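# Hang the wine glass upside down on the rack

## Task

Pick up the wine glass standing on the table and hang it inverted on the rack, with its stem seated deep in a free curl and the glass resting against the wire alone. The task fails if the glass is thrown, dropped, or slides more than about a thumb's length in the gripper. Every glass is fragile: striking something it was not already in contact with as hard as a thumb-length fall may fail the task, and an upright glass toppling while unheld fails it. The rack must stay upright, the glass already hanging must remain straight in its curl, nothing may go off the table, and the result must hold without the robot, so release the glass and move the gripper away at the end.

## Robot and tools

Robot: two 6-joint arms with parallel grippers, named left_arm and right_arm. The names are labels, not image sides. Scene frame: origin on the table top midway between the arms, +x out over the table, +z up, left_arm on the +y side. Arm bases sit at left_arm (+0.031, +0.322, 0) m and right_arm (+0.034, -0.371, 0) m, each turned slightly about z.

execute_actions takes "actions", a list holding at most one item, plus optional "pictures" (boolean). Three forms:
- {"actions": []} changes nothing and returns the state together with camera pictures.
- A motion: {"rows": [...], "steps": N}, N from 1 to 15 (default 15), each step 1/30 s, at least 10 steps needed. Rows are applied one per step; if fewer rows than steps, the final row repeats.
- A wait: {"steps": N} with no rows, N up to 300, only lets time pass.
Pictures come back only for the empty list or when "pictures": true.

Each row is one flat list of 14 numbers covering both arms, always all 14 even if one arm stays still: left_arm's waist, shoulder, elbow, wrist pitch, wrist yaw, wrist roll, then its grip number, followed by the same seven for right_arm. The six joint values are absolute target angles in radians in each arm's own joint space (the same values that Joint positions prints), not offsets. Stated ranges: waist -2.618 to 3.054, shoulder 0.000 to 3.142, elbow 0.000 to 3.142, wrist pitch -1.571 to 1.571, wrist yaw -1.571 to 1.571, wrist roll -2.094 to 2.094. A target more than 0.036 rad beyond a range end, and further out than the joint's current angle, gets the whole call refused (nothing is sent). Real stops may differ from the stated ends by up to 0.036 rad; a joint asked past its real stop is clipped there and the result may say "joint sent to its limit". The grip number is an absolute command from -1 (closed) to +1 (fully open).

Motion is rate-limited: each step a joint's target is held within a set lead of its measured angle (waist 0.202, shoulder 0.258, elbow 0.238, wrist pitch 0.573, wrist yaw and roll 0.522 rad), and targets implying a hand jump over 70 mm are scaled back. Friction can leave a joint up to about 0.031 rad short, and tiny changes may not move it. Arms keep heading to the last row you sent while you think or wait, until everything settles or a step is HELD. The last 10 steps of every motion run after its result is returned, and the simulation advances while you compose replies.

Gripping: fingers point along the gripper's +z and close along its y. The reported end-effector position is the point between the pads, about 1 cm behind the fingertips. grip_measured uses the grip-number scale; pads meet near -0.94, and every millimetre of object width adds about 0.0208. Each gripper has a fixed reading bias up to about 0.02. Sending a number below the contact reading squeezes harder, up to roughly 50 to 62 N per pad; keep resending the same closing number to keep holding. Glass is fragile and round, so squeeze gently.

Result lines: the state line lists each arm's gripper position in metres and orientation quaternion (w, x, y, z) in the scene frame; it can be off, more so at long reach. Joint positions and Joint velocities give six angles in radians plus gripper opening in metres (0.093 fully open down to 0.000), and their rates. The opening can sit up to about 12 mm below a held object's width. "joint command not followed" means the clearance check altered or blocked some joint targets; HELD marks steps on which your row was not fully sent. MOTOR HOT appears from 75 °C; at 90 °C an arm pauses, and at 100 °C it goes limp and drops what it holds, so avoid holding loads for long.

zoom_image takes "camera" (cam_high, cam_low, cam_left_wrist, cam_right_wrist) and "region" [x0, y0, x1, y1] in that camera's pixels, origin top-left, at most 504 by 504; it gives a sharper crop of the latest image. All cameras are 504x504; calibration is given per camera and may be slightly off.

read_manual takes optional "section" ("licences") and only returns licence text.

finished_scene takes "scene", the number of the current scene, ends and grades it irreversibly, and begins the next one if any. Replying without any tool call ends everything.

Avoid: knocking the upright glass over or off the table, slamming the glass into the rack or the hanging glass, tipping the rack, letting the arms collide or push each other hard, and pressing hard into anything. Before finishing, open the gripper, confirm the glass hangs by its stem on the wire alone, and withdraw the arm.

Each tool is called after "Call:" in YAML: its name, and indented under it one key for each argument.

## Session

Call:
execute_actions:
  actions: []

Scene clock: 0.00 s of 4800.00 s.
left_arm: end_effector_position=(+0.1856, +0.5323, +0.3363) grip_measured=+0.988 end_effector_quat_wxyz=(+0.068, +0.090, +0.951, +0.286) | right_arm: end_effector_position=(+0.2548, -0.7092, +0.3922) grip_measured=+1.000 end_effector_quat_wxyz=(+0.542, +0.668, +0.293, +0.416)
Joint positions: left_arm=[ 0.659  1.297  1.803 -1.531 -0.258  1.032  0.093] | right_arm=[-1.19   1.286  1.217 -0.024 -0.789  1.747  0.093]
Joint velocities: left_arm=[ 0.012  0.027  0.002  0.007 -0.007 -0.022  0.   ] | right_arm=[ 0.002 -0.002 -0.002 -0.051 -0.007 -0.037  0.   ]
Motor temperatures (°C, as the motors report them): left_arm=[22 23 24 25 24 25] | right_arm=[22 21 21 23 23 23]

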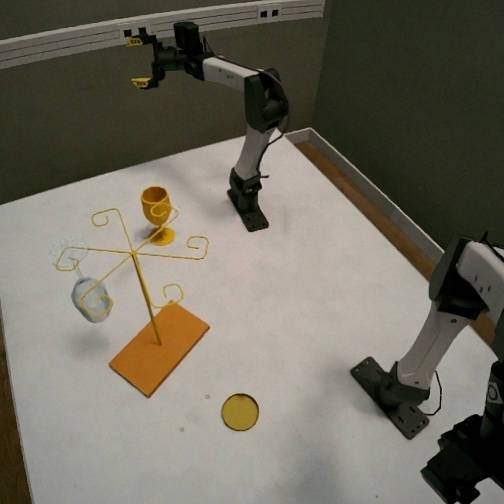

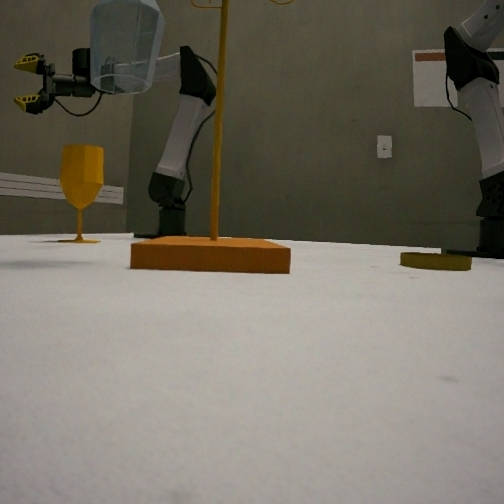

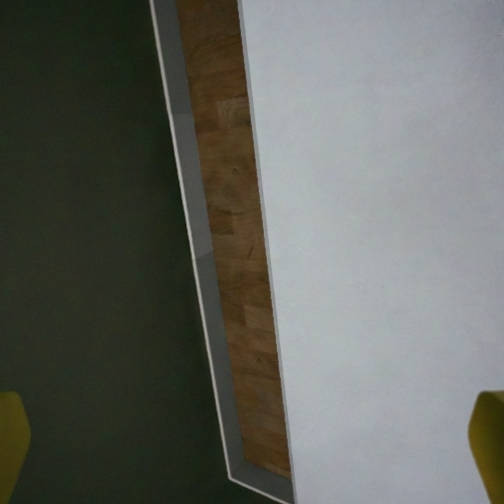

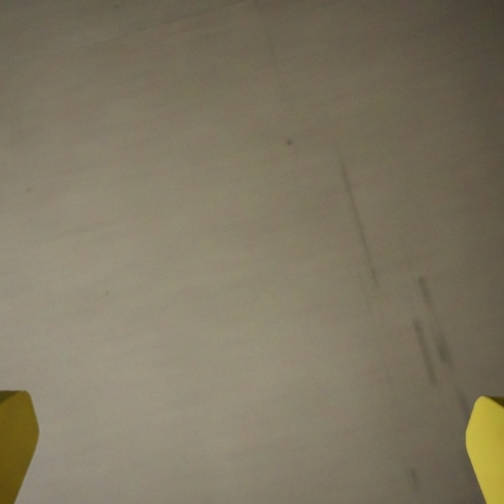

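Call:
zoom_image:
  camera: "cam_high"
  region: [40, 170, 240, 370]

Region (40, 170, 240, 370) of cam_high's 504x504 image, scaled by 2.520, with more detail than that image has.

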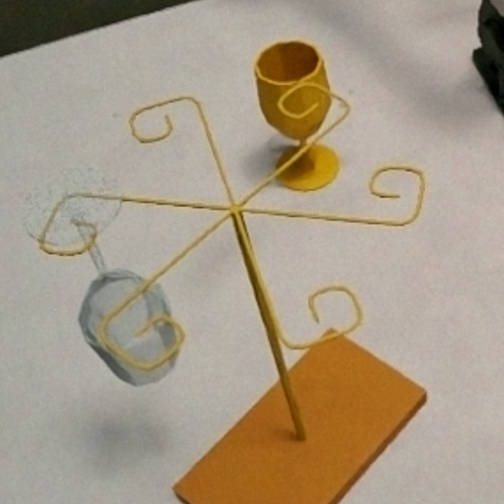

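Call:
execute_actions:
  actions:
    - {"rows":[[0.659,1.297,1.803,-1.531,-0.258,1.032,1,-0.533,1.5,1.035,-1.105,-1.57,1.57,1]]}

Call:
execute_actions:
  actions:
    - {"steps":50}
  pictures: true

Scene clock: 1.80 s of 4800.00 s.
left_arm: end_effector_position=(+0.1856, +0.5323, +0.3363) grip_measured=+0.988 end_effector_quat_wxyz=(+0.068, +0.090, +0.951, +0.286) | right_arm: end_effector_position=(+0.2955, -0.6735, +0.3388) grip_measured=+1.000 end_effector_quat_wxyz=(+0.423, +0.684, +0.349, +0.481)
Joint positions: left_arm=[ 0.659  1.297  1.803 -1.531 -0.258  1.032  0.093] | right_arm=[-1.1    1.338  1.181 -0.149 -0.932  1.701  0.093]
Joint velocities: left_arm=[ 0.012 -0.002  0.002  0.051 -0.007 -0.095 -0.   ] | right_arm=[ 0.667  0.496 -0.374 -1.004 -0.989 -0.33   0.   ]
Motor temperatures (°C, as the motors report them): left_arm=[22 23 25 25 24 25] | right_arm=[22 21 21 23 23 23]
Steps of this call (steps 1 to 49: nothing new was sent; steps 50 to 54: the first 5 steps of this action). Readings (joint positions):
50: left_arm=[0.659 1.297 1.803 -1.531 -0.258 1.032] | right_arm=[-1.183 1.290 1.216 -0.037 -0.807 1.738]
51: left_arm=[0.659 1.297 1.803 -1.531 -0.258 1.032] | right_arm=[-1.168 1.296 1.212 -0.059 -0.835 1.728]
53: left_arm=[0.659 1.297 1.803 -1.531 -0.258 1.032] | right_arm=[-1.124 1.321 1.193 -0.115 -0.898 1.710]
54: the state above

Scene clock: 3.47 s of 4800.00 s.
left_arm: end_effector_position=(+0.1856, +0.5323, +0.3363) grip_measured=+0.988 end_effector_quat_wxyz=(+0.068, +0.090, +0.951, +0.286) | right_arm: end_effector_position=(+0.3344, -0.3808, +0.2485) grip_measured=+1.000 end_effector_quat_wxyz=(-0.312, +0.630, +0.329, +0.630)
Joint positions: left_arm=[ 0.659  1.297  1.803 -1.531 -0.258  1.032  0.093] | right_arm=[-0.526  1.495  1.045 -1.093 -1.561  1.577  0.093]
Joint velocities: left_arm=[ 0.012 -0.007 -0.007  0.007 -0.066  0.007  0.   ] | right_arm=[ 0.002 -0.007 -0.007 -0.007  0.022  0.007  0.   ]
Motor temperatures (°C, as the motors report them): left_arm=[22 23 25 25 24 25] | right_arm=[22 22 21 23 23 23]
Kept back: nothing.
Steps of this call (steps 1 to 10: the last 10 steps of your previous action; steps 11 to 45: the robot went on to your last target; steps 46 to 50: nothing new was sent). Readings (joint positions):
1: left_arm=[0.659 1.297 1.803 -1.531 -0.258 1.032] | right_arm=[-1.075 1.355 1.167 -0.187 -0.968 1.692]
2: left_arm=[0.659 1.297 1.803 -1.531 -0.258 1.032] | right_arm=[-1.048 1.374 1.154 -0.229 -1.006 1.683]
4: left_arm=[0.659 1.297 1.803 -1.531 -0.258 1.032] | right_arm=[-0.986 1.411 1.126 -0.324 -1.091 1.666]
8: left_arm=[0.659 1.297 1.803 -1.531 -0.258 1.032] | right_arm=[-0.824 1.470 1.078 -0.573 -1.261 1.633]
50: the state above
All arms were judged still, so your last target was given up. Only a new action makes them travel on or press farther. Fingers that are still opening or closing keep moving.
camera_calibration (this result's frames):
cam_right_wrist: T_world_to_cam=[[-0.79981, 0.598705, -0.0430867, 0.506264], [-0.270131, -0.294907, 0.916548, -0.210819], [0.536035, 0.744703, 0.397598, 0.0815724], [0, 0, 0, 1]] pos_world=[0.304241, -0.426022, 0.182606]

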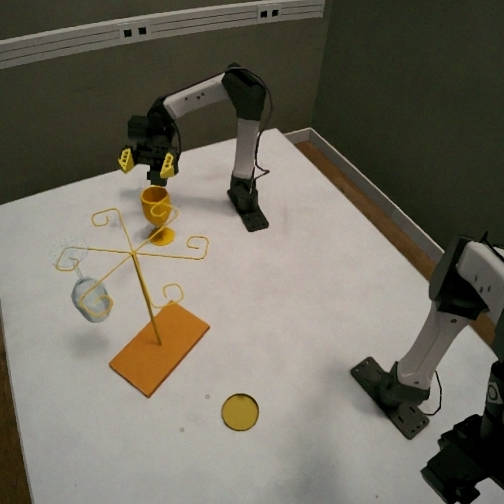

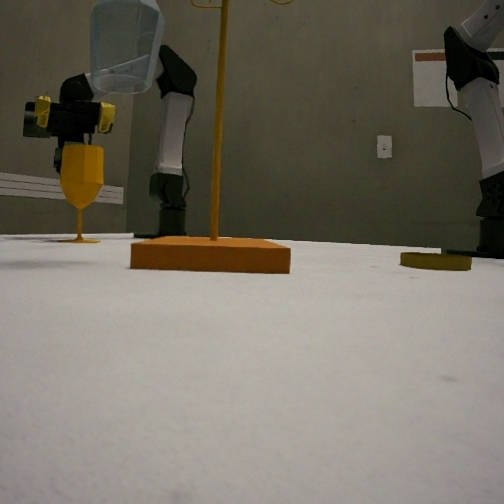

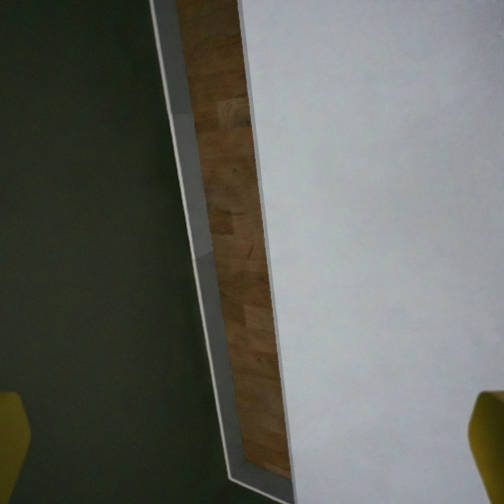

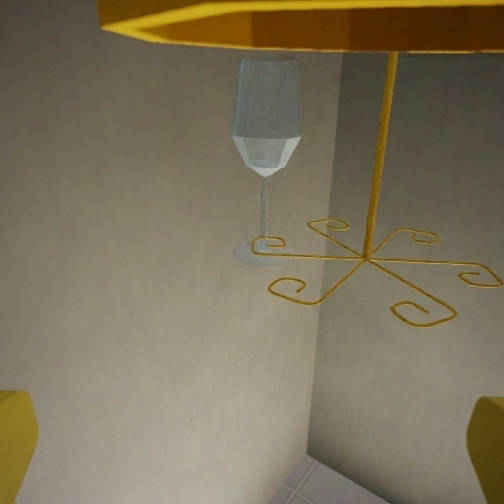

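Call:
execute_actions:
  actions:
    - {"rows":[[0.659,1.297,1.803,-1.531,-0.258,1.032,1,-0.533,1.43,1.15,-1.27,-1.57,1.57,1]]}

Call:
execute_actions:
  actions:
    - {"rows":[[0.659,1.297,1.803,-1.531,-0.258,1.032,1,-0.533,1.43,1.15,-1.27,-1.57,-1.57,1]]}

Call:
execute_actions:
  actions:
    - {"steps":40}

Call:
execute_actions:
  actions:
    - {"rows":[[0.659,1.297,1.803,-1.531,-0.258,1.032,1,-0.533,1.5,0.93,-1,-1.57,-1.57,1]]}

Call:
execute_actions:
  actions:
    - {"steps":25}
  pictures: true

Scene clock: 4.03 s of 4800.00 s.
left_arm: end_effector_position=(+0.1856, +0.5323, +0.3363) grip_measured=+0.988 end_effector_quat_wxyz=(+0.068, +0.090, +0.951, +0.286) | right_arm: end_effector_position=(+0.3299, -0.3776, +0.2804) grip_measured=+1.000 end_effector_quat_wxyz=(-0.305, +0.625, +0.337, +0.635)
Joint positions: left_arm=[ 0.659  1.297  1.803 -1.531 -0.258  1.032  0.093] | right_arm=[-0.526  1.449  1.13  -1.199 -1.562  1.576  0.093]
Joint velocities: left_arm=[ 0.017 -0.002  0.017 -0.007  0.037  0.007 -0.001] | right_arm=[-0.007 -0.315  0.237 -0.344 -0.051 -0.007  0.   ]
Motor temperatures (°C, as the motors report them): left_arm=[22 23 25 25 24 25] | right_arm=[22 22 21 23 23 23]
Steps of this call (steps 1 to 12: nothing new was sent; steps 13 to 17: the first 5 steps of this action). Readings (joint positions):
13: left_arm=[0.659 1.297 1.803 -1.531 -0.258 1.032] | right_arm=[-0.526 1.493 1.058 -1.121 -1.557 1.576]
14: left_arm=[0.659 1.297 1.803 -1.531 -0.258 1.032] | right_arm=[-0.526 1.487 1.080 -1.151 -1.556 1.576]
16: left_arm=[0.659 1.297 1.803 -1.531 -0.258 1.032] | right_arm=[-0.526 1.461 1.118 -1.187 -1.559 1.576]
17: the state above

Scene clock: 4.53 s of 4800.00 s.
left_arm: end_effector_position=(+0.1856, +0.5323, +0.3363) grip_measured=+0.988 end_effector_quat_wxyz=(+0.068, +0.090, +0.951, +0.286) | right_arm: end_effector_position=(+0.3252, -0.3741, +0.2863) grip_measured=+1.000 end_effector_quat_wxyz=(-0.157, +0.534, +0.466, +0.688)
Joint positions: left_arm=[ 0.659  1.297  1.803 -1.531 -0.258  1.032  0.093] | right_arm=[-0.526  1.436  1.139 -1.259 -1.567  1.093  0.093]
Joint velocities: left_arm=[-0.017  0.002 -0.002 -0.007 -0.051 -0.051 -0.   ] | right_arm=[-0.002 -0.007 -0.002 -0.007 -0.022 -2.821  0.   ]
Motor temperatures (°C, as the motors report them): left_arm=[22 23 25 25 24 25] | right_arm=[22 22 21 23 23 23]
Steps of this call (steps 1 to 10: the last 10 steps of your previous action; steps 11 to 15: the first 5 steps of this action). Readings (joint positions):
11: left_arm=[0.659 1.297 1.803 -1.531 -0.258 1.032] | right_arm=[-0.526 1.436 1.139 -1.257 -1.567 1.493]
12: left_arm=[0.659 1.297 1.803 -1.531 -0.258 1.032] | right_arm=[-0.526 1.436 1.139 -1.257 -1.567 1.393]
14: left_arm=[0.659 1.297 1.803 -1.531 -0.258 1.032] | right_arm=[-0.526 1.436 1.139 -1.258 -1.567 1.193]
15: the state above

Scene clock: 5.87 s of 4800.00 s.
left_arm: end_effector_position=(+0.1856, +0.5323, +0.3363) grip_measured=+0.988 end_effector_quat_wxyz=(+0.068, +0.090, +0.951, +0.286) | right_arm: end_effector_position=(+0.3250, -0.3740, +0.2863) grip_measured=+1.000 end_effector_quat_wxyz=(+0.629, -0.320, +0.632, +0.321)
Joint positions: left_arm=[ 0.659  1.297  1.803 -1.531 -0.258  1.032  0.093] | right_arm=[-0.526  1.436  1.139 -1.262 -1.567 -1.555  0.093]
Joint velocities: left_arm=[-0.007 -0.022  0.022 -0.022  0.007 -0.066  0.   ] | right_arm=[-0.012 -0.002 -0.012  0.037  0.037 -0.051  0.   ]
Motor temperatures (°C, as the motors report them): left_arm=[22 23 25 25 24 25] | right_arm=[22 22 22 23 23 23]
Kept back: nothing.
Steps of this call (steps 1 to 10: the last 10 steps of your previous action; steps 11 to 40: the robot went on to your last target). Readings (joint positions):
1: left_arm=[0.659 1.297 1.803 -1.531 -0.258 1.032] | right_arm=[-0.526 1.436 1.139 -1.259 -1.567 0.993]
2: left_arm=[0.659 1.297 1.803 -1.531 -0.258 1.032] | right_arm=[-0.526 1.436 1.139 -1.259 -1.567 0.893]
4: left_arm=[0.659 1.297 1.803 -1.531 -0.258 1.032] | right_arm=[-0.526 1.436 1.139 -1.260 -1.567 0.693]
8: left_arm=[0.659 1.297 1.803 -1.531 -0.258 1.032] | right_arm=[-0.526 1.436 1.139 -1.260 -1.567 0.293]
40: the state above

Scene clock: 6.03 s of 4800.00 s.
left_arm: end_effector_position=(+0.1856, +0.5323, +0.3363) grip_measured=+0.988 end_effector_quat_wxyz=(+0.068, +0.090, +0.951, +0.286) | right_arm: end_effector_position=(+0.3227, -0.3723, +0.2268) grip_measured=+1.000 end_effector_quat_wxyz=(+0.616, -0.294, +0.643, +0.347)
Joint positions: left_arm=[ 0.659  1.297  1.803 -1.531 -0.258  1.032  0.093] | right_arm=[-0.526  1.492  0.945 -1.098 -1.572 -1.56   0.093]
Joint velocities: left_arm=[-0.002 -0.002 -0.002 -0.007 -0.022 -0.066 -0.001] | right_arm=[ 0.012  0.418 -0.53   0.403  0.11  -0.051  0.   ]
Motor temperatures (°C, as the motors report them): left_arm=[22 23 25 25 24 25] | right_arm=[22 22 22 23 23 23]
Steps of this call (steps 1 to 5: the first 5 steps of this action). Readings (joint positions):
1: left_arm=[0.659 1.297 1.803 -1.531 -0.258 1.032] | right_arm=[-0.526 1.436 1.108 -1.214 -1.580 -1.557]
2: left_arm=[0.659 1.297 1.803 -1.531 -0.258 1.032] | right_arm=[-0.526 1.440 1.058 -1.167 -1.584 -1.559]
4: left_arm=[0.659 1.297 1.803 -1.531 -0.258 1.032] | right_arm=[-0.526 1.475 0.970 -1.115 -1.577 -1.560]
5: the state above

Scene clock: 6.87 s of 4800.00 s.
left_arm: end_effector_position=(+0.1856, +0.5323, +0.3363) grip_measured=+0.988 end_effector_quat_wxyz=(+0.068, +0.090, +0.951, +0.286) | right_arm: end_effector_position=(+0.3268, -0.3753, +0.2188) grip_measured=+1.000 end_effector_quat_wxyz=(+0.624, -0.312, +0.636, +0.329)
Joint positions: left_arm=[ 0.659  1.297  1.803 -1.531 -0.258  1.032  0.093] | right_arm=[-0.526  1.506  0.929 -1.014 -1.566 -1.563  0.093]
Joint velocities: left_arm=[-0.002 -0.012  0.007  0.081  0.037  0.022  0.   ] | right_arm=[-0.017 -0.002  0.007  0.022 -0.022 -0.037  0.   ]
Motor temperatures (°C, as the motors report them): left_arm=[22 23 25 25 24 25] | right_arm=[22 22 22 23 23 23]
Kept back: nothing.
Steps of this call (steps 1 to 10: the last 10 steps of your previous action; steps 11 to 25: the robot went on to your last target). Readings (joint positions):
1: left_arm=[0.659 1.297 1.803 -1.531 -0.258 1.032] | right_arm=[-0.526 1.503 0.933 -1.084 -1.567 -1.560]
2: left_arm=[0.659 1.297 1.803 -1.531 -0.258 1.032] | right_arm=[-0.526 1.506 0.929 -1.072 -1.565 -1.560]
4: left_arm=[0.659 1.297 1.803 -1.531 -0.258 1.032] | right_arm=[-0.526 1.506 0.929 -1.050 -1.566 -1.562]
8: left_arm=[0.659 1.297 1.803 -1.531 -0.258 1.032] | right_arm=[-0.526 1.506 0.929 -1.028 -1.566 -1.562]
25: the state above
camera_calibration (this result's frames):
cam_right_wrist: T_world_to_cam=[[0.816376, -0.577471, -0.00758976, -0.481731], [-0.242887, -0.331388, -0.911695, 0.193432], [0.523962, 0.746129, -0.410797, 0.274696], [0, 0, 0, 1]] pos_world=[0.296325, -0.419043, 0.285539]

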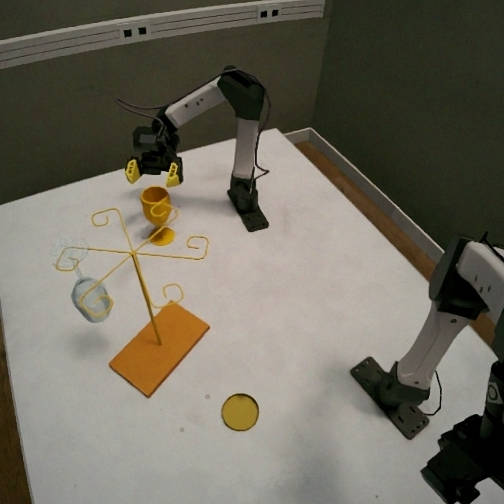

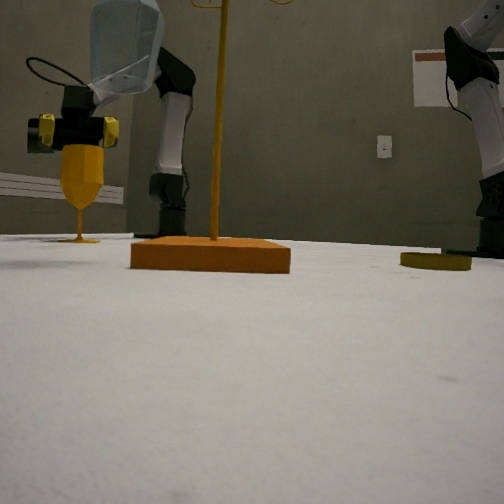

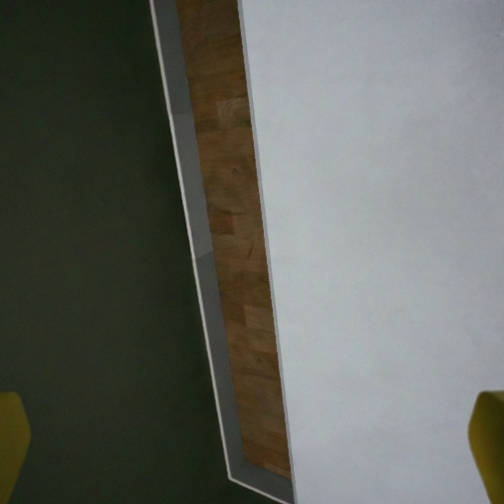

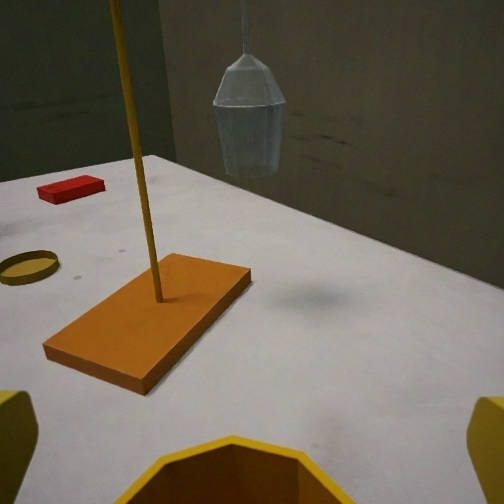

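Call:
execute_actions:
  actions:
    - {"rows":[[0.659,1.297,1.803,-1.531,-0.258,1.032,1,-0.43,1.54,0.96,-0.98,-1.57,-1.57,1]]}

Call:
execute_actions:
  actions:
    - {"rows":[[0.659,1.297,1.803,-1.531,-0.258,1.032,1,-0.43,1.59,0.89,-0.86,-1.57,-1.57,1]]}

Call:
execute_actions:
  actions:
    - {"rows":[[0.659,1.297,1.803,-1.531,-0.258,1.032,1,-0.43,1.65,0.82,-0.73,-1.57,-1.57,1]]}

Call:
execute_actions:
  actions:
    - {"rows":[[0.659,1.297,1.803,-1.531,-0.258,1.032,1,-0.43,1.72,0.747,-0.585,-1.57,-1.57,1]]}

Call:
execute_actions:
  actions:
    - {"steps":25}
  pictures: true

Scene clock: 7.60 s of 4800.00 s.
left_arm: end_effector_position=(+0.1856, +0.5323, +0.3363) grip_measured=+0.988 end_effector_quat_wxyz=(+0.068, +0.090, +0.951, +0.286) | right_arm: end_effector_position=(+0.3301, -0.3511, +0.2172) grip_measured=+1.000 end_effector_quat_wxyz=(+0.610, -0.343, +0.620, +0.355)
Joint positions: left_arm=[ 0.659  1.297  1.803 -1.531 -0.258  1.032  0.093] | right_arm=[-0.435  1.524  0.94  -1.    -1.566 -1.563  0.093]
Joint velocities: left_arm=[-0.017  0.007 -0.027  0.051 -0.037 -0.007 -0.   ] | right_arm=[ 0.164  0.032 -0.002  0.022  0.066 -0.037  0.   ]
Motor temperatures (°C, as the motors report them): left_arm=[22 23 25 26 24 25] | right_arm=[22 22 22 23 23 23]
Steps of this call (steps 1 to 15: the robot went on to your last target; steps 16 to 17: nothing new was sent; steps 18 to 22: the first 5 steps of this action). Readings (joint positions):
18: left_arm=[0.659 1.297 1.803 -1.531 -0.258 1.032] | right_arm=[-0.513 1.508 0.931 -1.012 -1.566 -1.563]
19: left_arm=[0.659 1.297 1.803 -1.531 -0.258 1.032] | right_arm=[-0.486 1.514 0.935 -1.008 -1.566 -1.563]
21: left_arm=[0.659 1.297 1.803 -1.531 -0.258 1.032] | right_arm=[-0.443 1.523 0.940 -1.001 -1.566 -1.563]
22: the state above

Scene clock: 8.10 s of 4800.00 s.
left_arm: end_effector_position=(+0.1856, +0.5323, +0.3363) grip_measured=+0.988 end_effector_quat_wxyz=(+0.068, +0.090, +0.951, +0.286) | right_arm: end_effector_position=(+0.3350, -0.3534, +0.1986) grip_measured=+1.000 end_effector_quat_wxyz=(+0.611, -0.344, +0.618, +0.355)
Joint positions: left_arm=[ 0.659  1.297  1.803 -1.531 -0.258  1.032  0.093] | right_arm=[-0.433  1.576  0.908 -0.914 -1.57  -1.563  0.093]
Joint velocities: left_arm=[ 0.007  0.007 -0.017 -0.007 -0.037  0.022 -0.   ] | right_arm=[ 0.012  0.198 -0.139  0.227  0.051  0.051  0.   ]
Motor temperatures (°C, as the motors report them): left_arm=[22 23 25 26 24 25] | right_arm=[22 22 22 23 23 23]
Steps of this call (steps 1 to 10: the last 10 steps of your previous action; steps 11 to 15: the first 5 steps of this action). Readings (joint positions):
11: left_arm=[0.659 1.297 1.803 -1.531 -0.258 1.032] | right_arm=[-0.433 1.530 0.935 -0.977 -1.569 -1.563]
12: left_arm=[0.659 1.297 1.803 -1.531 -0.258 1.032] | right_arm=[-0.433 1.540 0.929 -0.954 -1.570 -1.563]
14: left_arm=[0.659 1.297 1.803 -1.531 -0.258 1.032] | right_arm=[-0.433 1.567 0.914 -0.924 -1.570 -1.563]
15: the state above

Scene clock: 8.60 s of 4800.00 s.
left_arm: end_effector_position=(+0.1856, +0.5323, +0.3363) grip_measured=+0.988 end_effector_quat_wxyz=(+0.068, +0.090, +0.951, +0.286) | right_arm: end_effector_position=(+0.3350, -0.3534, +0.1694) grip_measured=+1.000 end_effector_quat_wxyz=(+0.611, -0.342, +0.618, +0.357)
Joint positions: left_arm=[ 0.659  1.297  1.803 -1.531 -0.258  1.032  0.093] | right_arm=[-0.433  1.637  0.837 -0.789 -1.572 -1.564  0.093]
Joint velocities: left_arm=[-0.002  0.002 -0.002  0.007 -0.007  0.022 -0.   ] | right_arm=[-0.037  0.256 -0.247  0.227  0.007 -0.037  0.   ]
Motor temperatures (°C, as the motors report them): left_arm=[22 23 25 26 24 25] | right_arm=[22 22 22 23 23 23]
Steps of this call (steps 1 to 10: the last 10 steps of your previous action; steps 11 to 15: the first 5 steps of this action). Readings (joint positions):
11: left_arm=[0.659 1.297 1.803 -1.531 -0.258 1.032] | right_arm=[-0.433 1.587 0.892 -0.854 -1.574 -1.563]
12: left_arm=[0.659 1.297 1.803 -1.531 -0.258 1.032] | right_arm=[-0.433 1.597 0.877 -0.828 -1.575 -1.564]
14: left_arm=[0.659 1.297 1.803 -1.531 -0.258 1.032] | right_arm=[-0.433 1.626 0.847 -0.797 -1.574 -1.564]
15: the state above

Scene clock: 9.10 s of 4800.00 s.
left_arm: end_effector_position=(+0.1856, +0.5323, +0.3363) grip_measured=+0.988 end_effector_quat_wxyz=(+0.068, +0.090, +0.951, +0.286) | right_arm: end_effector_position=(+0.3323, -0.3518, +0.1384) grip_measured=+1.000 end_effector_quat_wxyz=(+0.610, -0.341, +0.619, +0.358)
Joint positions: left_arm=[ 0.659  1.297  1.803 -1.531 -0.258  1.032  0.093] | right_arm=[-0.433  1.707  0.764 -0.649 -1.573 -1.564  0.093]
Joint velocities: left_arm=[-0.017  0.007  0.002 -0.081 -0.037  0.037 -0.001] | right_arm=[-0.027  0.247 -0.252  0.242  0.081 -0.081  0.   ]
Motor temperatures (°C, as the motors report them): left_arm=[22 23 25 26 24 25] | right_arm=[22 22 22 23 23 23]
Steps of this call (steps 1 to 10: the last 10 steps of your previous action; steps 11 to 15: the first 5 steps of this action). Readings (joint positions):
11: left_arm=[0.659 1.297 1.803 -1.531 -0.258 1.032] | right_arm=[-0.433 1.650 0.819 -0.722 -1.575 -1.564]
12: left_arm=[0.659 1.297 1.803 -1.531 -0.258 1.032] | right_arm=[-0.433 1.663 0.805 -0.692 -1.576 -1.564]
14: left_arm=[0.659 1.297 1.803 -1.531 -0.258 1.032] | right_arm=[-0.433 1.696 0.774 -0.658 -1.575 -1.564]
15: the state above

Scene clock: 9.93 s of 4800.00 s.
left_arm: end_effector_position=(+0.1856, +0.5323, +0.3363) grip_measured=+0.988 end_effector_quat_wxyz=(+0.068, +0.090, +0.951, +0.286) | right_arm: end_effector_position=(+0.3338, -0.3527, +0.1346) grip_measured=+1.000 end_effector_quat_wxyz=(+0.616, -0.351, +0.614, +0.348)
Joint positions: left_arm=[ 0.659  1.297  1.803 -1.531 -0.258  1.032  0.093] | right_arm=[-0.433  1.715  0.755 -0.599 -1.571 -1.564  0.093]
Joint velocities: left_arm=[ 0.032 -0.007  0.017  0.007 -0.066  0.037  0.   ] | right_arm=[-0.007  0.002 -0.022 -0.007 -0.051 -0.037  0.   ]
Motor temperatures (°C, as the motors report them): left_arm=[22 23 25 26 24 25] | right_arm=[22 22 22 23 23 23]
Kept back: nothing.
Steps of this call (steps 1 to 10: the last 10 steps of your previous action; steps 11 to 25: the robot went on to your last target). Readings (joint positions):
1: left_arm=[0.659 1.297 1.803 -1.531 -0.258 1.032] | right_arm=[-0.433 1.713 0.758 -0.642 -1.571 -1.564]
2: left_arm=[0.659 1.297 1.803 -1.531 -0.258 1.032] | right_arm=[-0.433 1.715 0.755 -0.636 -1.571 -1.564]
4: left_arm=[0.659 1.297 1.803 -1.531 -0.258 1.032] | right_arm=[-0.433 1.715 0.755 -0.622 -1.571 -1.564]
8: left_arm=[0.659 1.297 1.803 -1.531 -0.258 1.032] | right_arm=[-0.433 1.715 0.755 -0.608 -1.571 -1.564]
25: the state above
camera_calibration (this result's frames):
cam_right_wrist: T_world_to_cam=[[0.866211, -0.49898, 0.0264173, -0.468536], [-0.182273, -0.36476, -0.913086, 0.0940421], [0.465248, 0.78611, -0.406909, 0.252774], [0, 0, 0, 1]] pos_world=[0.305389, -0.398195, 0.201102]

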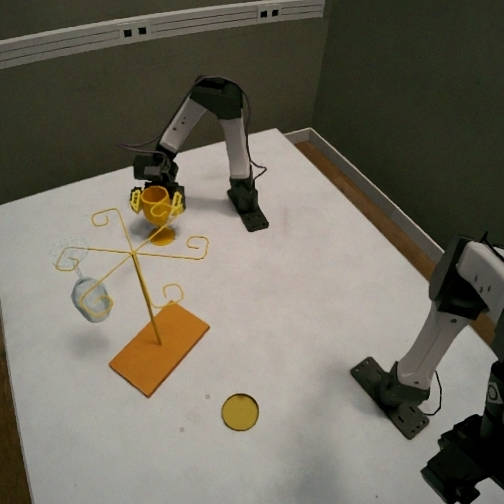

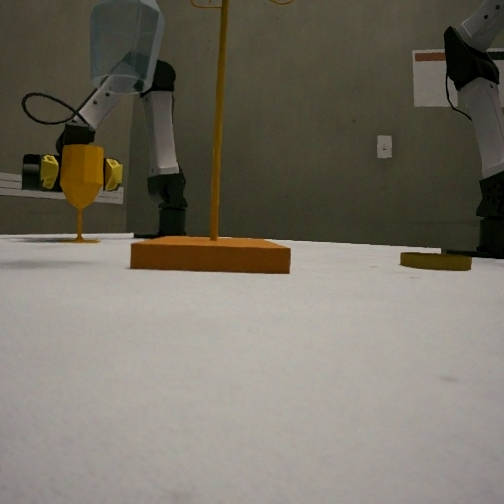

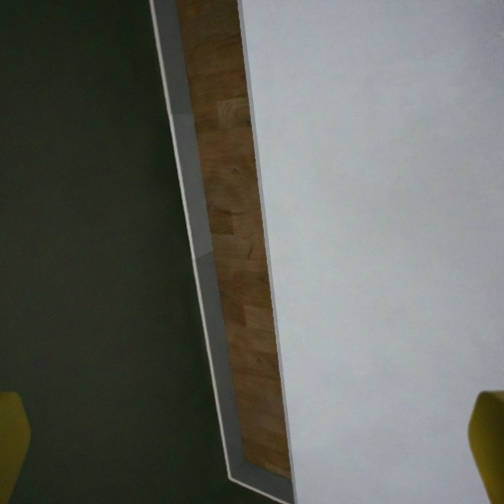

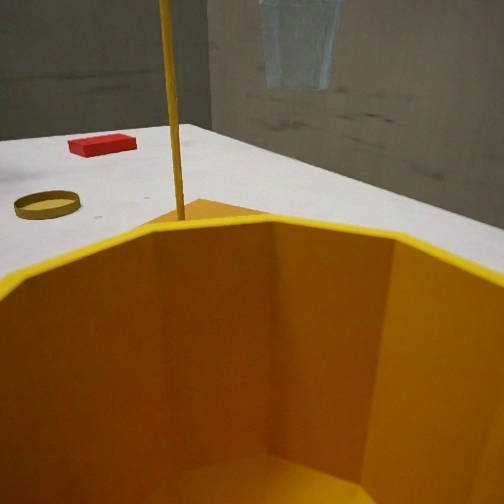

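Call:
execute_actions:
  actions:
    - {"rows":[[0.659,1.297,1.803,-1.531,-0.258,1.032,1,-0.43,1.72,0.747,-0.585,-1.57,-1.57,0.1]]}

Call:
execute_actions:
  actions:
    - {"steps":20}

Call:
execute_actions:
  actions:
    - {"rows":[[0.659,1.297,1.803,-1.531,-0.258,1.032,1,-0.43,1.43,1.15,-1.27,-1.57,-1.57,0.1]]}

Call:
execute_actions:
  actions:
    - {"rows":[[0.659,1.297,1.803,-1.531,-0.258,1.032,1,-0.1,1.43,1.15,-1.27,-1.57,1.57,0.1]]}

Call:
execute_actions:
  actions:
    - {"steps":45}
  pictures: true

Scene clock: 10.87 s of 4800.00 s.
left_arm: end_effector_position=(+0.1856, +0.5323, +0.3363) grip_measured=+0.988 end_effector_quat_wxyz=(+0.068, +0.090, +0.951, +0.286) | right_arm: end_effector_position=(+0.3339, -0.3528, +0.1346) grip_measured=+0.473 end_effector_quat_wxyz=(+0.616, -0.352, +0.613, +0.348)
Joint positions: left_arm=[ 0.659  1.297  1.803 -1.531 -0.258  1.032  0.093] | right_arm=[-0.433  1.715  0.755 -0.598 -1.571 -1.564  0.068]
Joint velocities: left_arm=[ 0.002 -0.002 -0.002 -0.022 -0.007 -0.007 -0.001] | right_arm=[ 0.002  0.002 -0.012 -0.007 -0.037  0.022 -0.   ]
Motor temperatures (°C, as the motors report them): left_arm=[22 23 25 26 24 25] | right_arm=[22 22 22 23 23 23]
Steps of this call (steps 1 to 15: the robot went on to your last target; steps 16 to 23: nothing new was sent; steps 24 to 28: the first 5 steps of this action). Readings (joint positions):
24: left_arm=[0.659 1.297 1.803 -1.531 -0.258 1.032] | right_arm=[-0.433 1.715 0.755 -0.599 -1.571 -1.564]
25: left_arm=[0.659 1.297 1.803 -1.531 -0.258 1.032] | right_arm=[-0.433 1.715 0.755 -0.598 -1.571 -1.564]
27: left_arm=[0.659 1.297 1.803 -1.531 -0.258 1.032] | right_arm=[-0.433 1.715 0.755 -0.598 -1.571 -1.564]
28: the state above

Scene clock: 11.53 s of 4800.00 s.
left_arm: end_effector_position=(+0.1856, +0.5323, +0.3363) grip_measured=+0.988 end_effector_quat_wxyz=(+0.068, +0.090, +0.951, +0.286) | right_arm: end_effector_position=(+0.3339, -0.3528, +0.1346) grip_measured=+0.473 end_effector_quat_wxyz=(+0.616, -0.352, +0.613, +0.348)
Joint positions: left_arm=[ 0.659  1.297  1.803 -1.531 -0.258  1.032  0.093] | right_arm=[-0.433  1.715  0.755 -0.598 -1.571 -1.564  0.068]
Joint velocities: left_arm=[ 0.007 -0.002 -0.002  0.022 -0.022  0.066 -0.001] | right_arm=[-0.007 -0.007 -0.012 -0.007  0.051 -0.066  0.001]
Motor temperatures (°C, as the motors report them): left_arm=[22 23 25 26 24 25] | right_arm=[22 22 22 23 24 23]
Kept back: nothing.
Steps of this call (steps 1 to 10: the last 10 steps of your previous action; steps 11 to 15: the robot went on to your last target; steps 16 to 20: nothing new was sent). Readings (joint positions):
1: left_arm=[0.659 1.297 1.803 -1.531 -0.258 1.032] | right_arm=[-0.433 1.715 0.755 -0.598 -1.571 -1.564]
2: left_arm=[0.659 1.297 1.803 -1.531 -0.258 1.032] | right_arm=[-0.433 1.715 0.755 -0.598 -1.571 -1.564]
4: left_arm=[0.659 1.297 1.803 -1.531 -0.258 1.032] | right_arm=[-0.433 1.715 0.755 -0.598 -1.571 -1.564]
8: left_arm=[0.659 1.297 1.803 -1.531 -0.258 1.032] | right_arm=[-0.433 1.715 0.755 -0.598 -1.571 -1.564]
20: the state above
All arms were judged still, so your last target was given up. Only a new action makes them travel on or press farther. Fingers that are still opening or closing keep moving.

Scene clock: 11.70 s of 4800.00 s.
left_arm: end_effector_position=(+0.1856, +0.5323, +0.3363) grip_measured=+0.988 end_effector_quat_wxyz=(+0.068, +0.090, +0.951, +0.286) | right_arm: end_effector_position=(+0.3394, -0.3561, +0.2137) grip_measured=+0.473 end_effector_quat_wxyz=(+0.616, -0.372, +0.613, +0.326)
Joint positions: left_arm=[ 0.659  1.297  1.803 -1.531 -0.258  1.032  0.093] | right_arm=[-0.433  1.543  0.959 -0.923 -1.543 -1.566  0.068]
Joint velocities: left_arm=[-0.007 -0.007 -0.017  0.007 -0.051  0.022 -0.001] | right_arm=[-0.012 -0.984  1.722 -1.575 -0.066  0.007  0.001]
Motor temperatures (°C, as the motors report them): left_arm=[22 23 25 26 24 25] | right_arm=[22 22 22 23 24 23]
Steps of this call (steps 1 to 5: the first 5 steps of this action). Readings (joint positions):
1: left_arm=[0.659 1.297 1.803 -1.531 -0.258 1.032] | right_arm=[-0.433 1.700 0.776 -0.660 -1.557 -1.566]
2: left_arm=[0.659 1.297 1.803 -1.531 -0.258 1.032] | right_arm=[-0.433 1.667 0.808 -0.737 -1.547 -1.566]
4: left_arm=[0.659 1.297 1.803 -1.531 -0.258 1.032] | right_arm=[-0.433 1.581 0.901 -0.866 -1.543 -1.566]
5: the state above

Scene clock: 12.20 s of 4800.00 s.
left_arm: end_effector_position=(+0.1856, +0.5323, +0.3363) grip_measured=+0.988 end_effector_quat_wxyz=(+0.068, +0.090, +0.951, +0.286) | right_arm: end_effector_position=(+0.3059, -0.2646, +0.2927) grip_measured=+0.473 end_effector_quat_wxyz=(+0.453, -0.311, +0.638, +0.540)
Joint positions: left_arm=[ 0.659  1.297  1.803 -1.531 -0.258  1.032  0.093] | right_arm=[-0.141  1.423  1.154 -1.236 -1.565 -1.084  0.068]
Joint velocities: left_arm=[-0.012 -0.012 -0.012  0.037 -0.081 -0.081  0.   ] | right_arm=[ 1.282 -0.012  0.017 -0.344  0.081  2.821  0.   ]
Motor temperatures (°C, as the motors report them): left_arm=[22 23 25 26 24 25] | right_arm=[22 22 22 23 24 23]
Steps of this call (steps 1 to 10: the last 10 steps of your previous action; steps 11 to 15: the first 5 steps of this action). Readings (joint positions):
11: left_arm=[0.659 1.297 1.803 -1.531 -0.258 1.032] | right_arm=[-0.405 1.420 1.154 -1.220 -1.566 -1.483]
12: left_arm=[0.659 1.297 1.803 -1.531 -0.258 1.032] | right_arm=[-0.342 1.421 1.154 -1.222 -1.566 -1.383]
14: left_arm=[0.659 1.297 1.803 -1.531 -0.258 1.032] | right_arm=[-0.195 1.423 1.154 -1.230 -1.565 -1.184]
15: the state above

Scene clock: 13.70 s of 4800.00 s.
left_arm: end_effector_position=(+0.1856, +0.5323, +0.3363) grip_measured=+0.988 end_effector_quat_wxyz=(+0.068, +0.090, +0.951, +0.286) | right_arm: end_effector_position=(+0.2992, -0.2521, +0.2921) grip_measured=+0.474 end_effector_quat_wxyz=(-0.431, +0.537, +0.465, +0.557)
Joint positions: left_arm=[ 0.659  1.297  1.803 -1.531 -0.258  1.032  0.093] | right_arm=[-0.095  1.423  1.154 -1.259 -1.562  1.56   0.068]
Joint velocities: left_arm=[ 0.002  0.007 -0.007  0.007  0.051 -0.022 -0.   ] | right_arm=[-0.007 -0.012 -0.012  0.051  0.007  0.051 -0.   ]
Motor temperatures (°C, as the motors report them): left_arm=[22 23 26 26 24 25] | right_arm=[22 22 22 23 24 23]
Kept back: nothing.
Steps of this call (steps 1 to 10: the last 10 steps of your previous action; steps 11 to 45: the robot went on to your last target). Readings (joint positions):
1: left_arm=[0.659 1.297 1.803 -1.531 -0.258 1.032] | right_arm=[-0.109 1.423 1.154 -1.242 -1.565 -0.985]
2: left_arm=[0.659 1.297 1.803 -1.531 -0.258 1.032] | right_arm=[-0.096 1.423 1.154 -1.247 -1.564 -0.886]
4: left_arm=[0.659 1.297 1.803 -1.531 -0.258 1.032] | right_arm=[-0.095 1.423 1.154 -1.251 -1.564 -0.687]
8: left_arm=[0.659 1.297 1.803 -1.531 -0.258 1.032] | right_arm=[-0.095 1.423 1.154 -1.253 -1.564 -0.291]
45: the state above
camera_calibration (this result's frames):
cam_right_wrist: T_world_to_cam=[[-0.974817, 0.209586, -0.0761956, 0.366857], [-0.15225, -0.375812, 0.914104, -0.277204], [0.162948, 0.902684, 0.398257, 0.138522], [0, 0, 0, 1]] pos_world=[0.292843, -0.306106, 0.226178]

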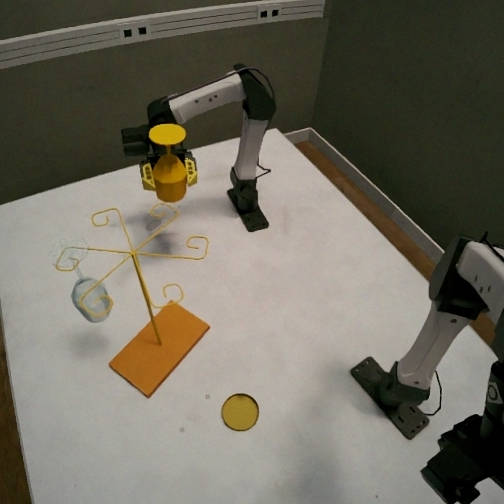

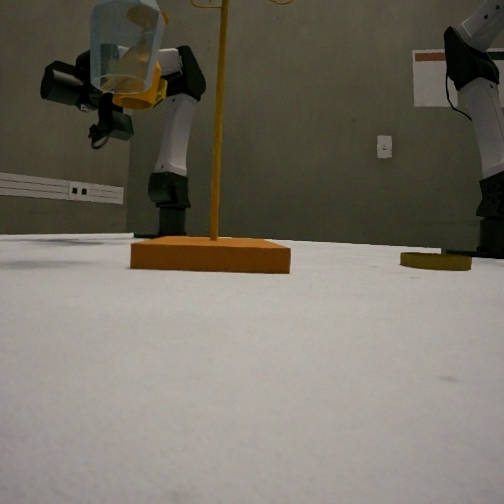

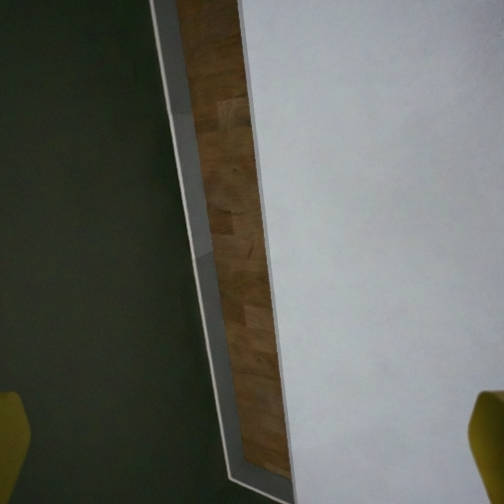

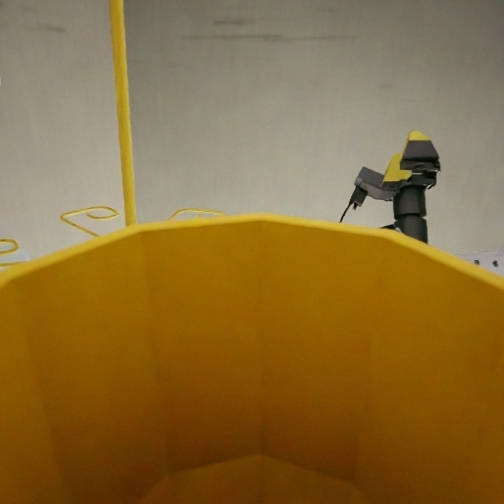

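Call:
execute_actions:
  actions:
    - {"rows":[[0.659,1.297,1.803,-1.531,-0.258,1.032,1,0,2.037,1.714,-1.25,-1.57,1.58,0.1]]}

Call:
execute_actions:
  actions:
    - {"rows":[[0.659,1.297,1.803,-1.531,-0.258,1.032,1,0.137,2.037,1.714,-1.25,-1.57,1.58,0.1]]}

Call:
execute_actions:
  actions:
    - {"rows":[[0.659,1.297,1.803,-1.531,-0.258,1.032,1,0.22,2.11,1.83,-1.3,-1.57,1.58,0.1]]}

Call:
execute_actions:
  actions:
    - {"steps":25}
  pictures: true

Call:
zoom_image:
  camera: "cam_high"
  region: [40, 120, 240, 320]

Scene clock: 15.03 s of 4800.00 s.
left_arm: end_effector_position=(+0.1856, +0.5323, +0.3363) grip_measured=+0.988 end_effector_quat_wxyz=(+0.068, +0.090, +0.951, +0.286) | right_arm: end_effector_position=(+0.3857, -0.2392, +0.2971) grip_measured=+0.474 end_effector_quat_wxyz=(+0.456, -0.514, -0.489, -0.538)
Joint positions: left_arm=[ 0.659  1.297  1.803 -1.531 -0.258  1.032  0.093] | right_arm=[-0.004  1.796  1.56  -1.278 -1.565  1.571  0.068]
Joint velocities: left_arm=[-0.007 -0.002 -0.007  0.022 -0.066 -0.022  0.   ] | right_arm=[ 0.193  2.532  2.63   0.271 -0.139  0.022  0.   ]
Motor temperatures (°C, as the motors report them): left_arm=[22 23 26 26 24 25] | right_arm=[22 22 22 23 24 23]
Steps of this call (steps 1 to 15: the robot went on to your last target; steps 16 to 35: nothing new was sent; steps 36 to 40: the first 5 steps of this action). Readings (joint positions):
36: left_arm=[0.659 1.297 1.803 -1.531 -0.258 1.032] | right_arm=[-0.081 1.459 1.197 -1.289 -1.554 1.565]
37: left_arm=[0.659 1.297 1.803 -1.531 -0.258 1.032] | right_arm=[-0.053 1.532 1.282 -1.297 -1.556 1.567]
39: left_arm=[0.659 1.297 1.803 -1.531 -0.258 1.032] | right_arm=[-0.013 1.706 1.468 -1.284 -1.563 1.570]
40: the state above

Scene clock: 15.53 s of 4800.00 s.
left_arm: end_effector_position=(+0.1856, +0.5323, +0.3363) grip_measured=+0.988 end_effector_quat_wxyz=(+0.068, +0.090, +0.951, +0.286) | right_arm: end_effector_position=(+0.4217, -0.1928, +0.2388) grip_measured=+0.474 end_effector_quat_wxyz=(+0.509, -0.506, -0.503, -0.481)
Joint positions: left_arm=[ 0.659  1.297  1.803 -1.531 -0.258  1.032  0.093] | right_arm=[ 0.127  2.058  1.695 -1.236 -1.552  1.573  0.068]
Joint velocities: left_arm=[-0.012 -0.002 -0.007 -0.007 -0.095  0.051 -0.001] | right_arm=[ 0.686 -0.007  0.007 -0.081 -0.007 -0.051  0.001]
Motor temperatures (°C, as the motors report them): left_arm=[22 23 26 26 24 25] | right_arm=[22 23 22 23 24 23]
Steps of this call (steps 1 to 10: the last 10 steps of your previous action; steps 11 to 15: the first 5 steps of this action). Readings (joint positions):
11: left_arm=[0.659 1.297 1.803 -1.531 -0.258 1.032] | right_arm=[0.011 2.060 1.695 -1.236 -1.551 1.573]
12: left_arm=[0.659 1.297 1.803 -1.531 -0.258 1.032] | right_arm=[0.034 2.058 1.695 -1.236 -1.551 1.573]
14: left_arm=[0.659 1.297 1.803 -1.531 -0.258 1.032] | right_arm=[0.100 2.058 1.695 -1.236 -1.552 1.573]
15: the state above

Scene clock: 16.03 s of 4800.00 s.
left_arm: end_effector_position=(+0.1856, +0.5323, +0.3363) grip_measured=+0.988 end_effector_quat_wxyz=(+0.068, +0.090, +0.951, +0.286) | right_arm: end_effector_position=(+0.4199, -0.1603, +0.2504) grip_measured=+0.474 end_effector_quat_wxyz=(+0.521, -0.476, -0.530, -0.470)
Joint positions: left_arm=[ 0.659  1.297  1.803 -1.531 -0.258  1.032  0.093] | right_arm=[ 0.209  2.101  1.804 -1.267 -1.556  1.575  0.068]
Joint velocities: left_arm=[ 0.002  0.007 -0.007 -0.007 -0.037  0.007 -0.001] | right_arm=[ 0.344  0.002  0.168 -0.051 -0.037 -0.007 -0.   ]
Motor temperatures (°C, as the motors report them): left_arm=[22 23 26 26 24 25] | right_arm=[22 23 22 23 24 23]
Steps of this call (steps 1 to 10: the last 10 steps of your previous action; steps 11 to 15: the first 5 steps of this action). Readings (joint positions):
11: left_arm=[0.659 1.297 1.803 -1.531 -0.258 1.032] | right_arm=[0.149 2.068 1.718 -1.259 -1.549 1.574]
12: left_arm=[0.659 1.297 1.803 -1.531 -0.258 1.032] | right_arm=[0.162 2.084 1.754 -1.266 -1.550 1.575]
14: left_arm=[0.659 1.297 1.803 -1.531 -0.258 1.032] | right_arm=[0.196 2.101 1.797 -1.266 -1.551 1.575]
15: the state above

Scene clock: 16.87 s of 4800.00 s.
left_arm: end_effector_position=(+0.1856, +0.5323, +0.3363) grip_measured=+0.988 end_effector_quat_wxyz=(+0.068, +0.090, +0.951, +0.286) | right_arm: end_effector_position=(+0.4155, -0.1543, +0.2523) grip_measured=+0.474 end_effector_quat_wxyz=(+0.529, -0.475, -0.530, -0.463)
Joint positions: left_arm=[ 0.659  1.297  1.803 -1.531 -0.258  1.032  0.093] | right_arm=[ 0.225  2.101  1.81  -1.288 -1.558  1.575  0.068]
Joint velocities: left_arm=[ 0.002  0.007 -0.017 -0.066 -0.051 -0.007 -0.001] | right_arm=[-0.007 -0.007 -0.012 -0.007 -0.066 -0.037 -0.001]
Motor temperatures (°C, as the motors report them): left_arm=[22 23 26 26 24 25] | right_arm=[22 23 23 23 24 23]
Kept back: nothing.
Steps of this call (steps 1 to 10: the last 10 steps of your previous action; steps 11 to 25: the robot went on to your last target). Readings (joint positions):
1: left_arm=[0.659 1.297 1.803 -1.531 -0.258 1.032] | right_arm=[0.218 2.101 1.808 -1.271 -1.557 1.575]
2: left_arm=[0.659 1.297 1.803 -1.531 -0.258 1.032] | right_arm=[0.224 2.101 1.810 -1.274 -1.558 1.575]
4: left_arm=[0.659 1.297 1.803 -1.531 -0.258 1.032] | right_arm=[0.226 2.101 1.810 -1.279 -1.558 1.575]
8: left_arm=[0.659 1.297 1.803 -1.531 -0.258 1.032] | right_arm=[0.225 2.101 1.810 -1.284 -1.558 1.575]
25: the state above
camera_calibration (this result's frames):
cam_right_wrist: T_world_to_cam=[[-0.994097, -0.108041, -0.00995494, 0.399063], [0.0335593, -0.393436, 0.918739, -0.267469], [-0.103178, 0.912981, 0.394739, 0.160205], [0, 0, 0, 1]] pos_world=[0.422213, -0.208381, 0.186468]

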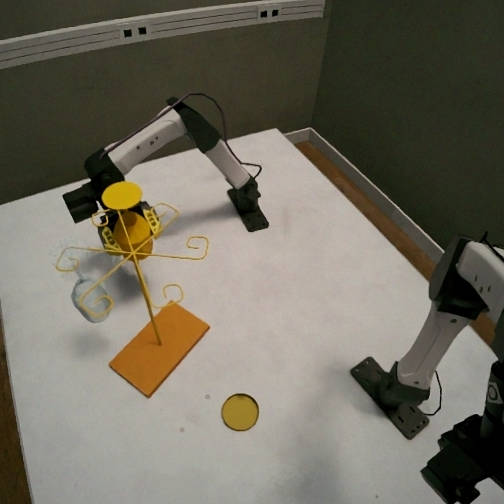

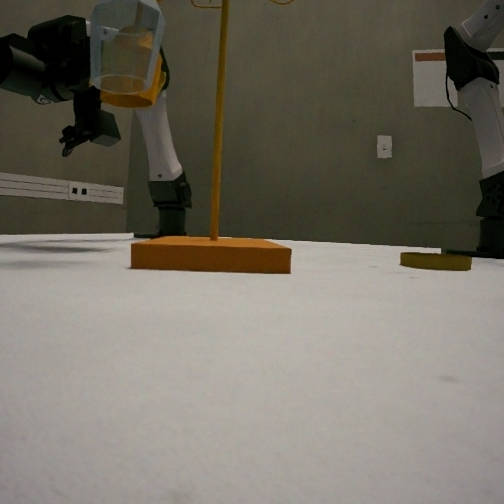

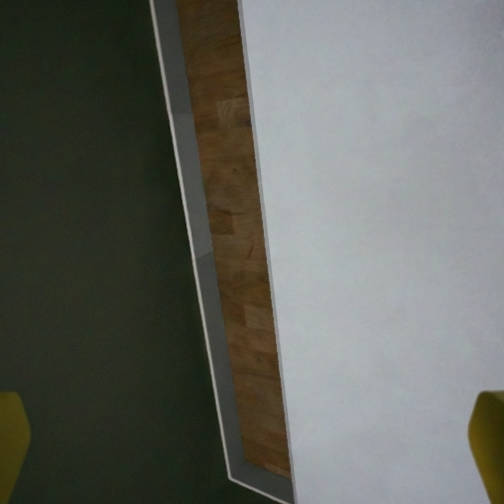

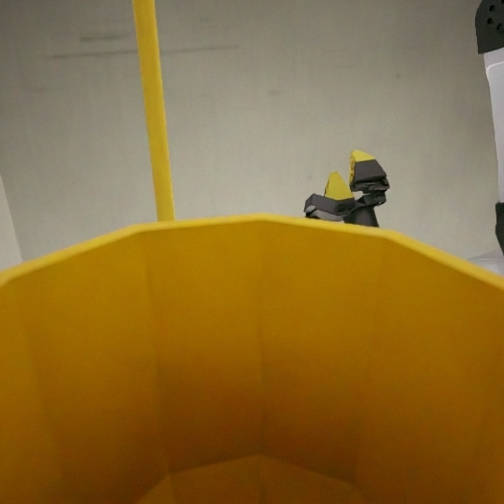

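Region (40, 120, 240, 320) of cam_high's 504x504 image, scaled by 2.520, with more detail than that image has.

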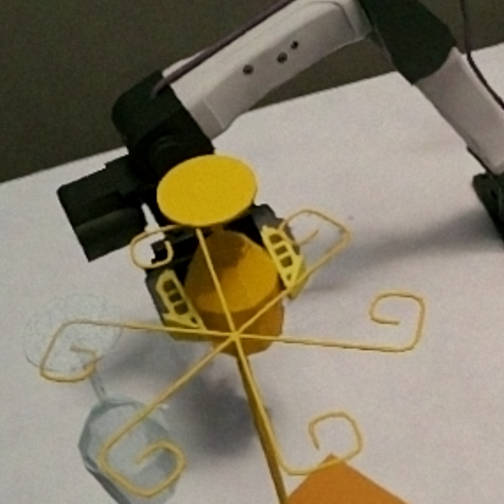

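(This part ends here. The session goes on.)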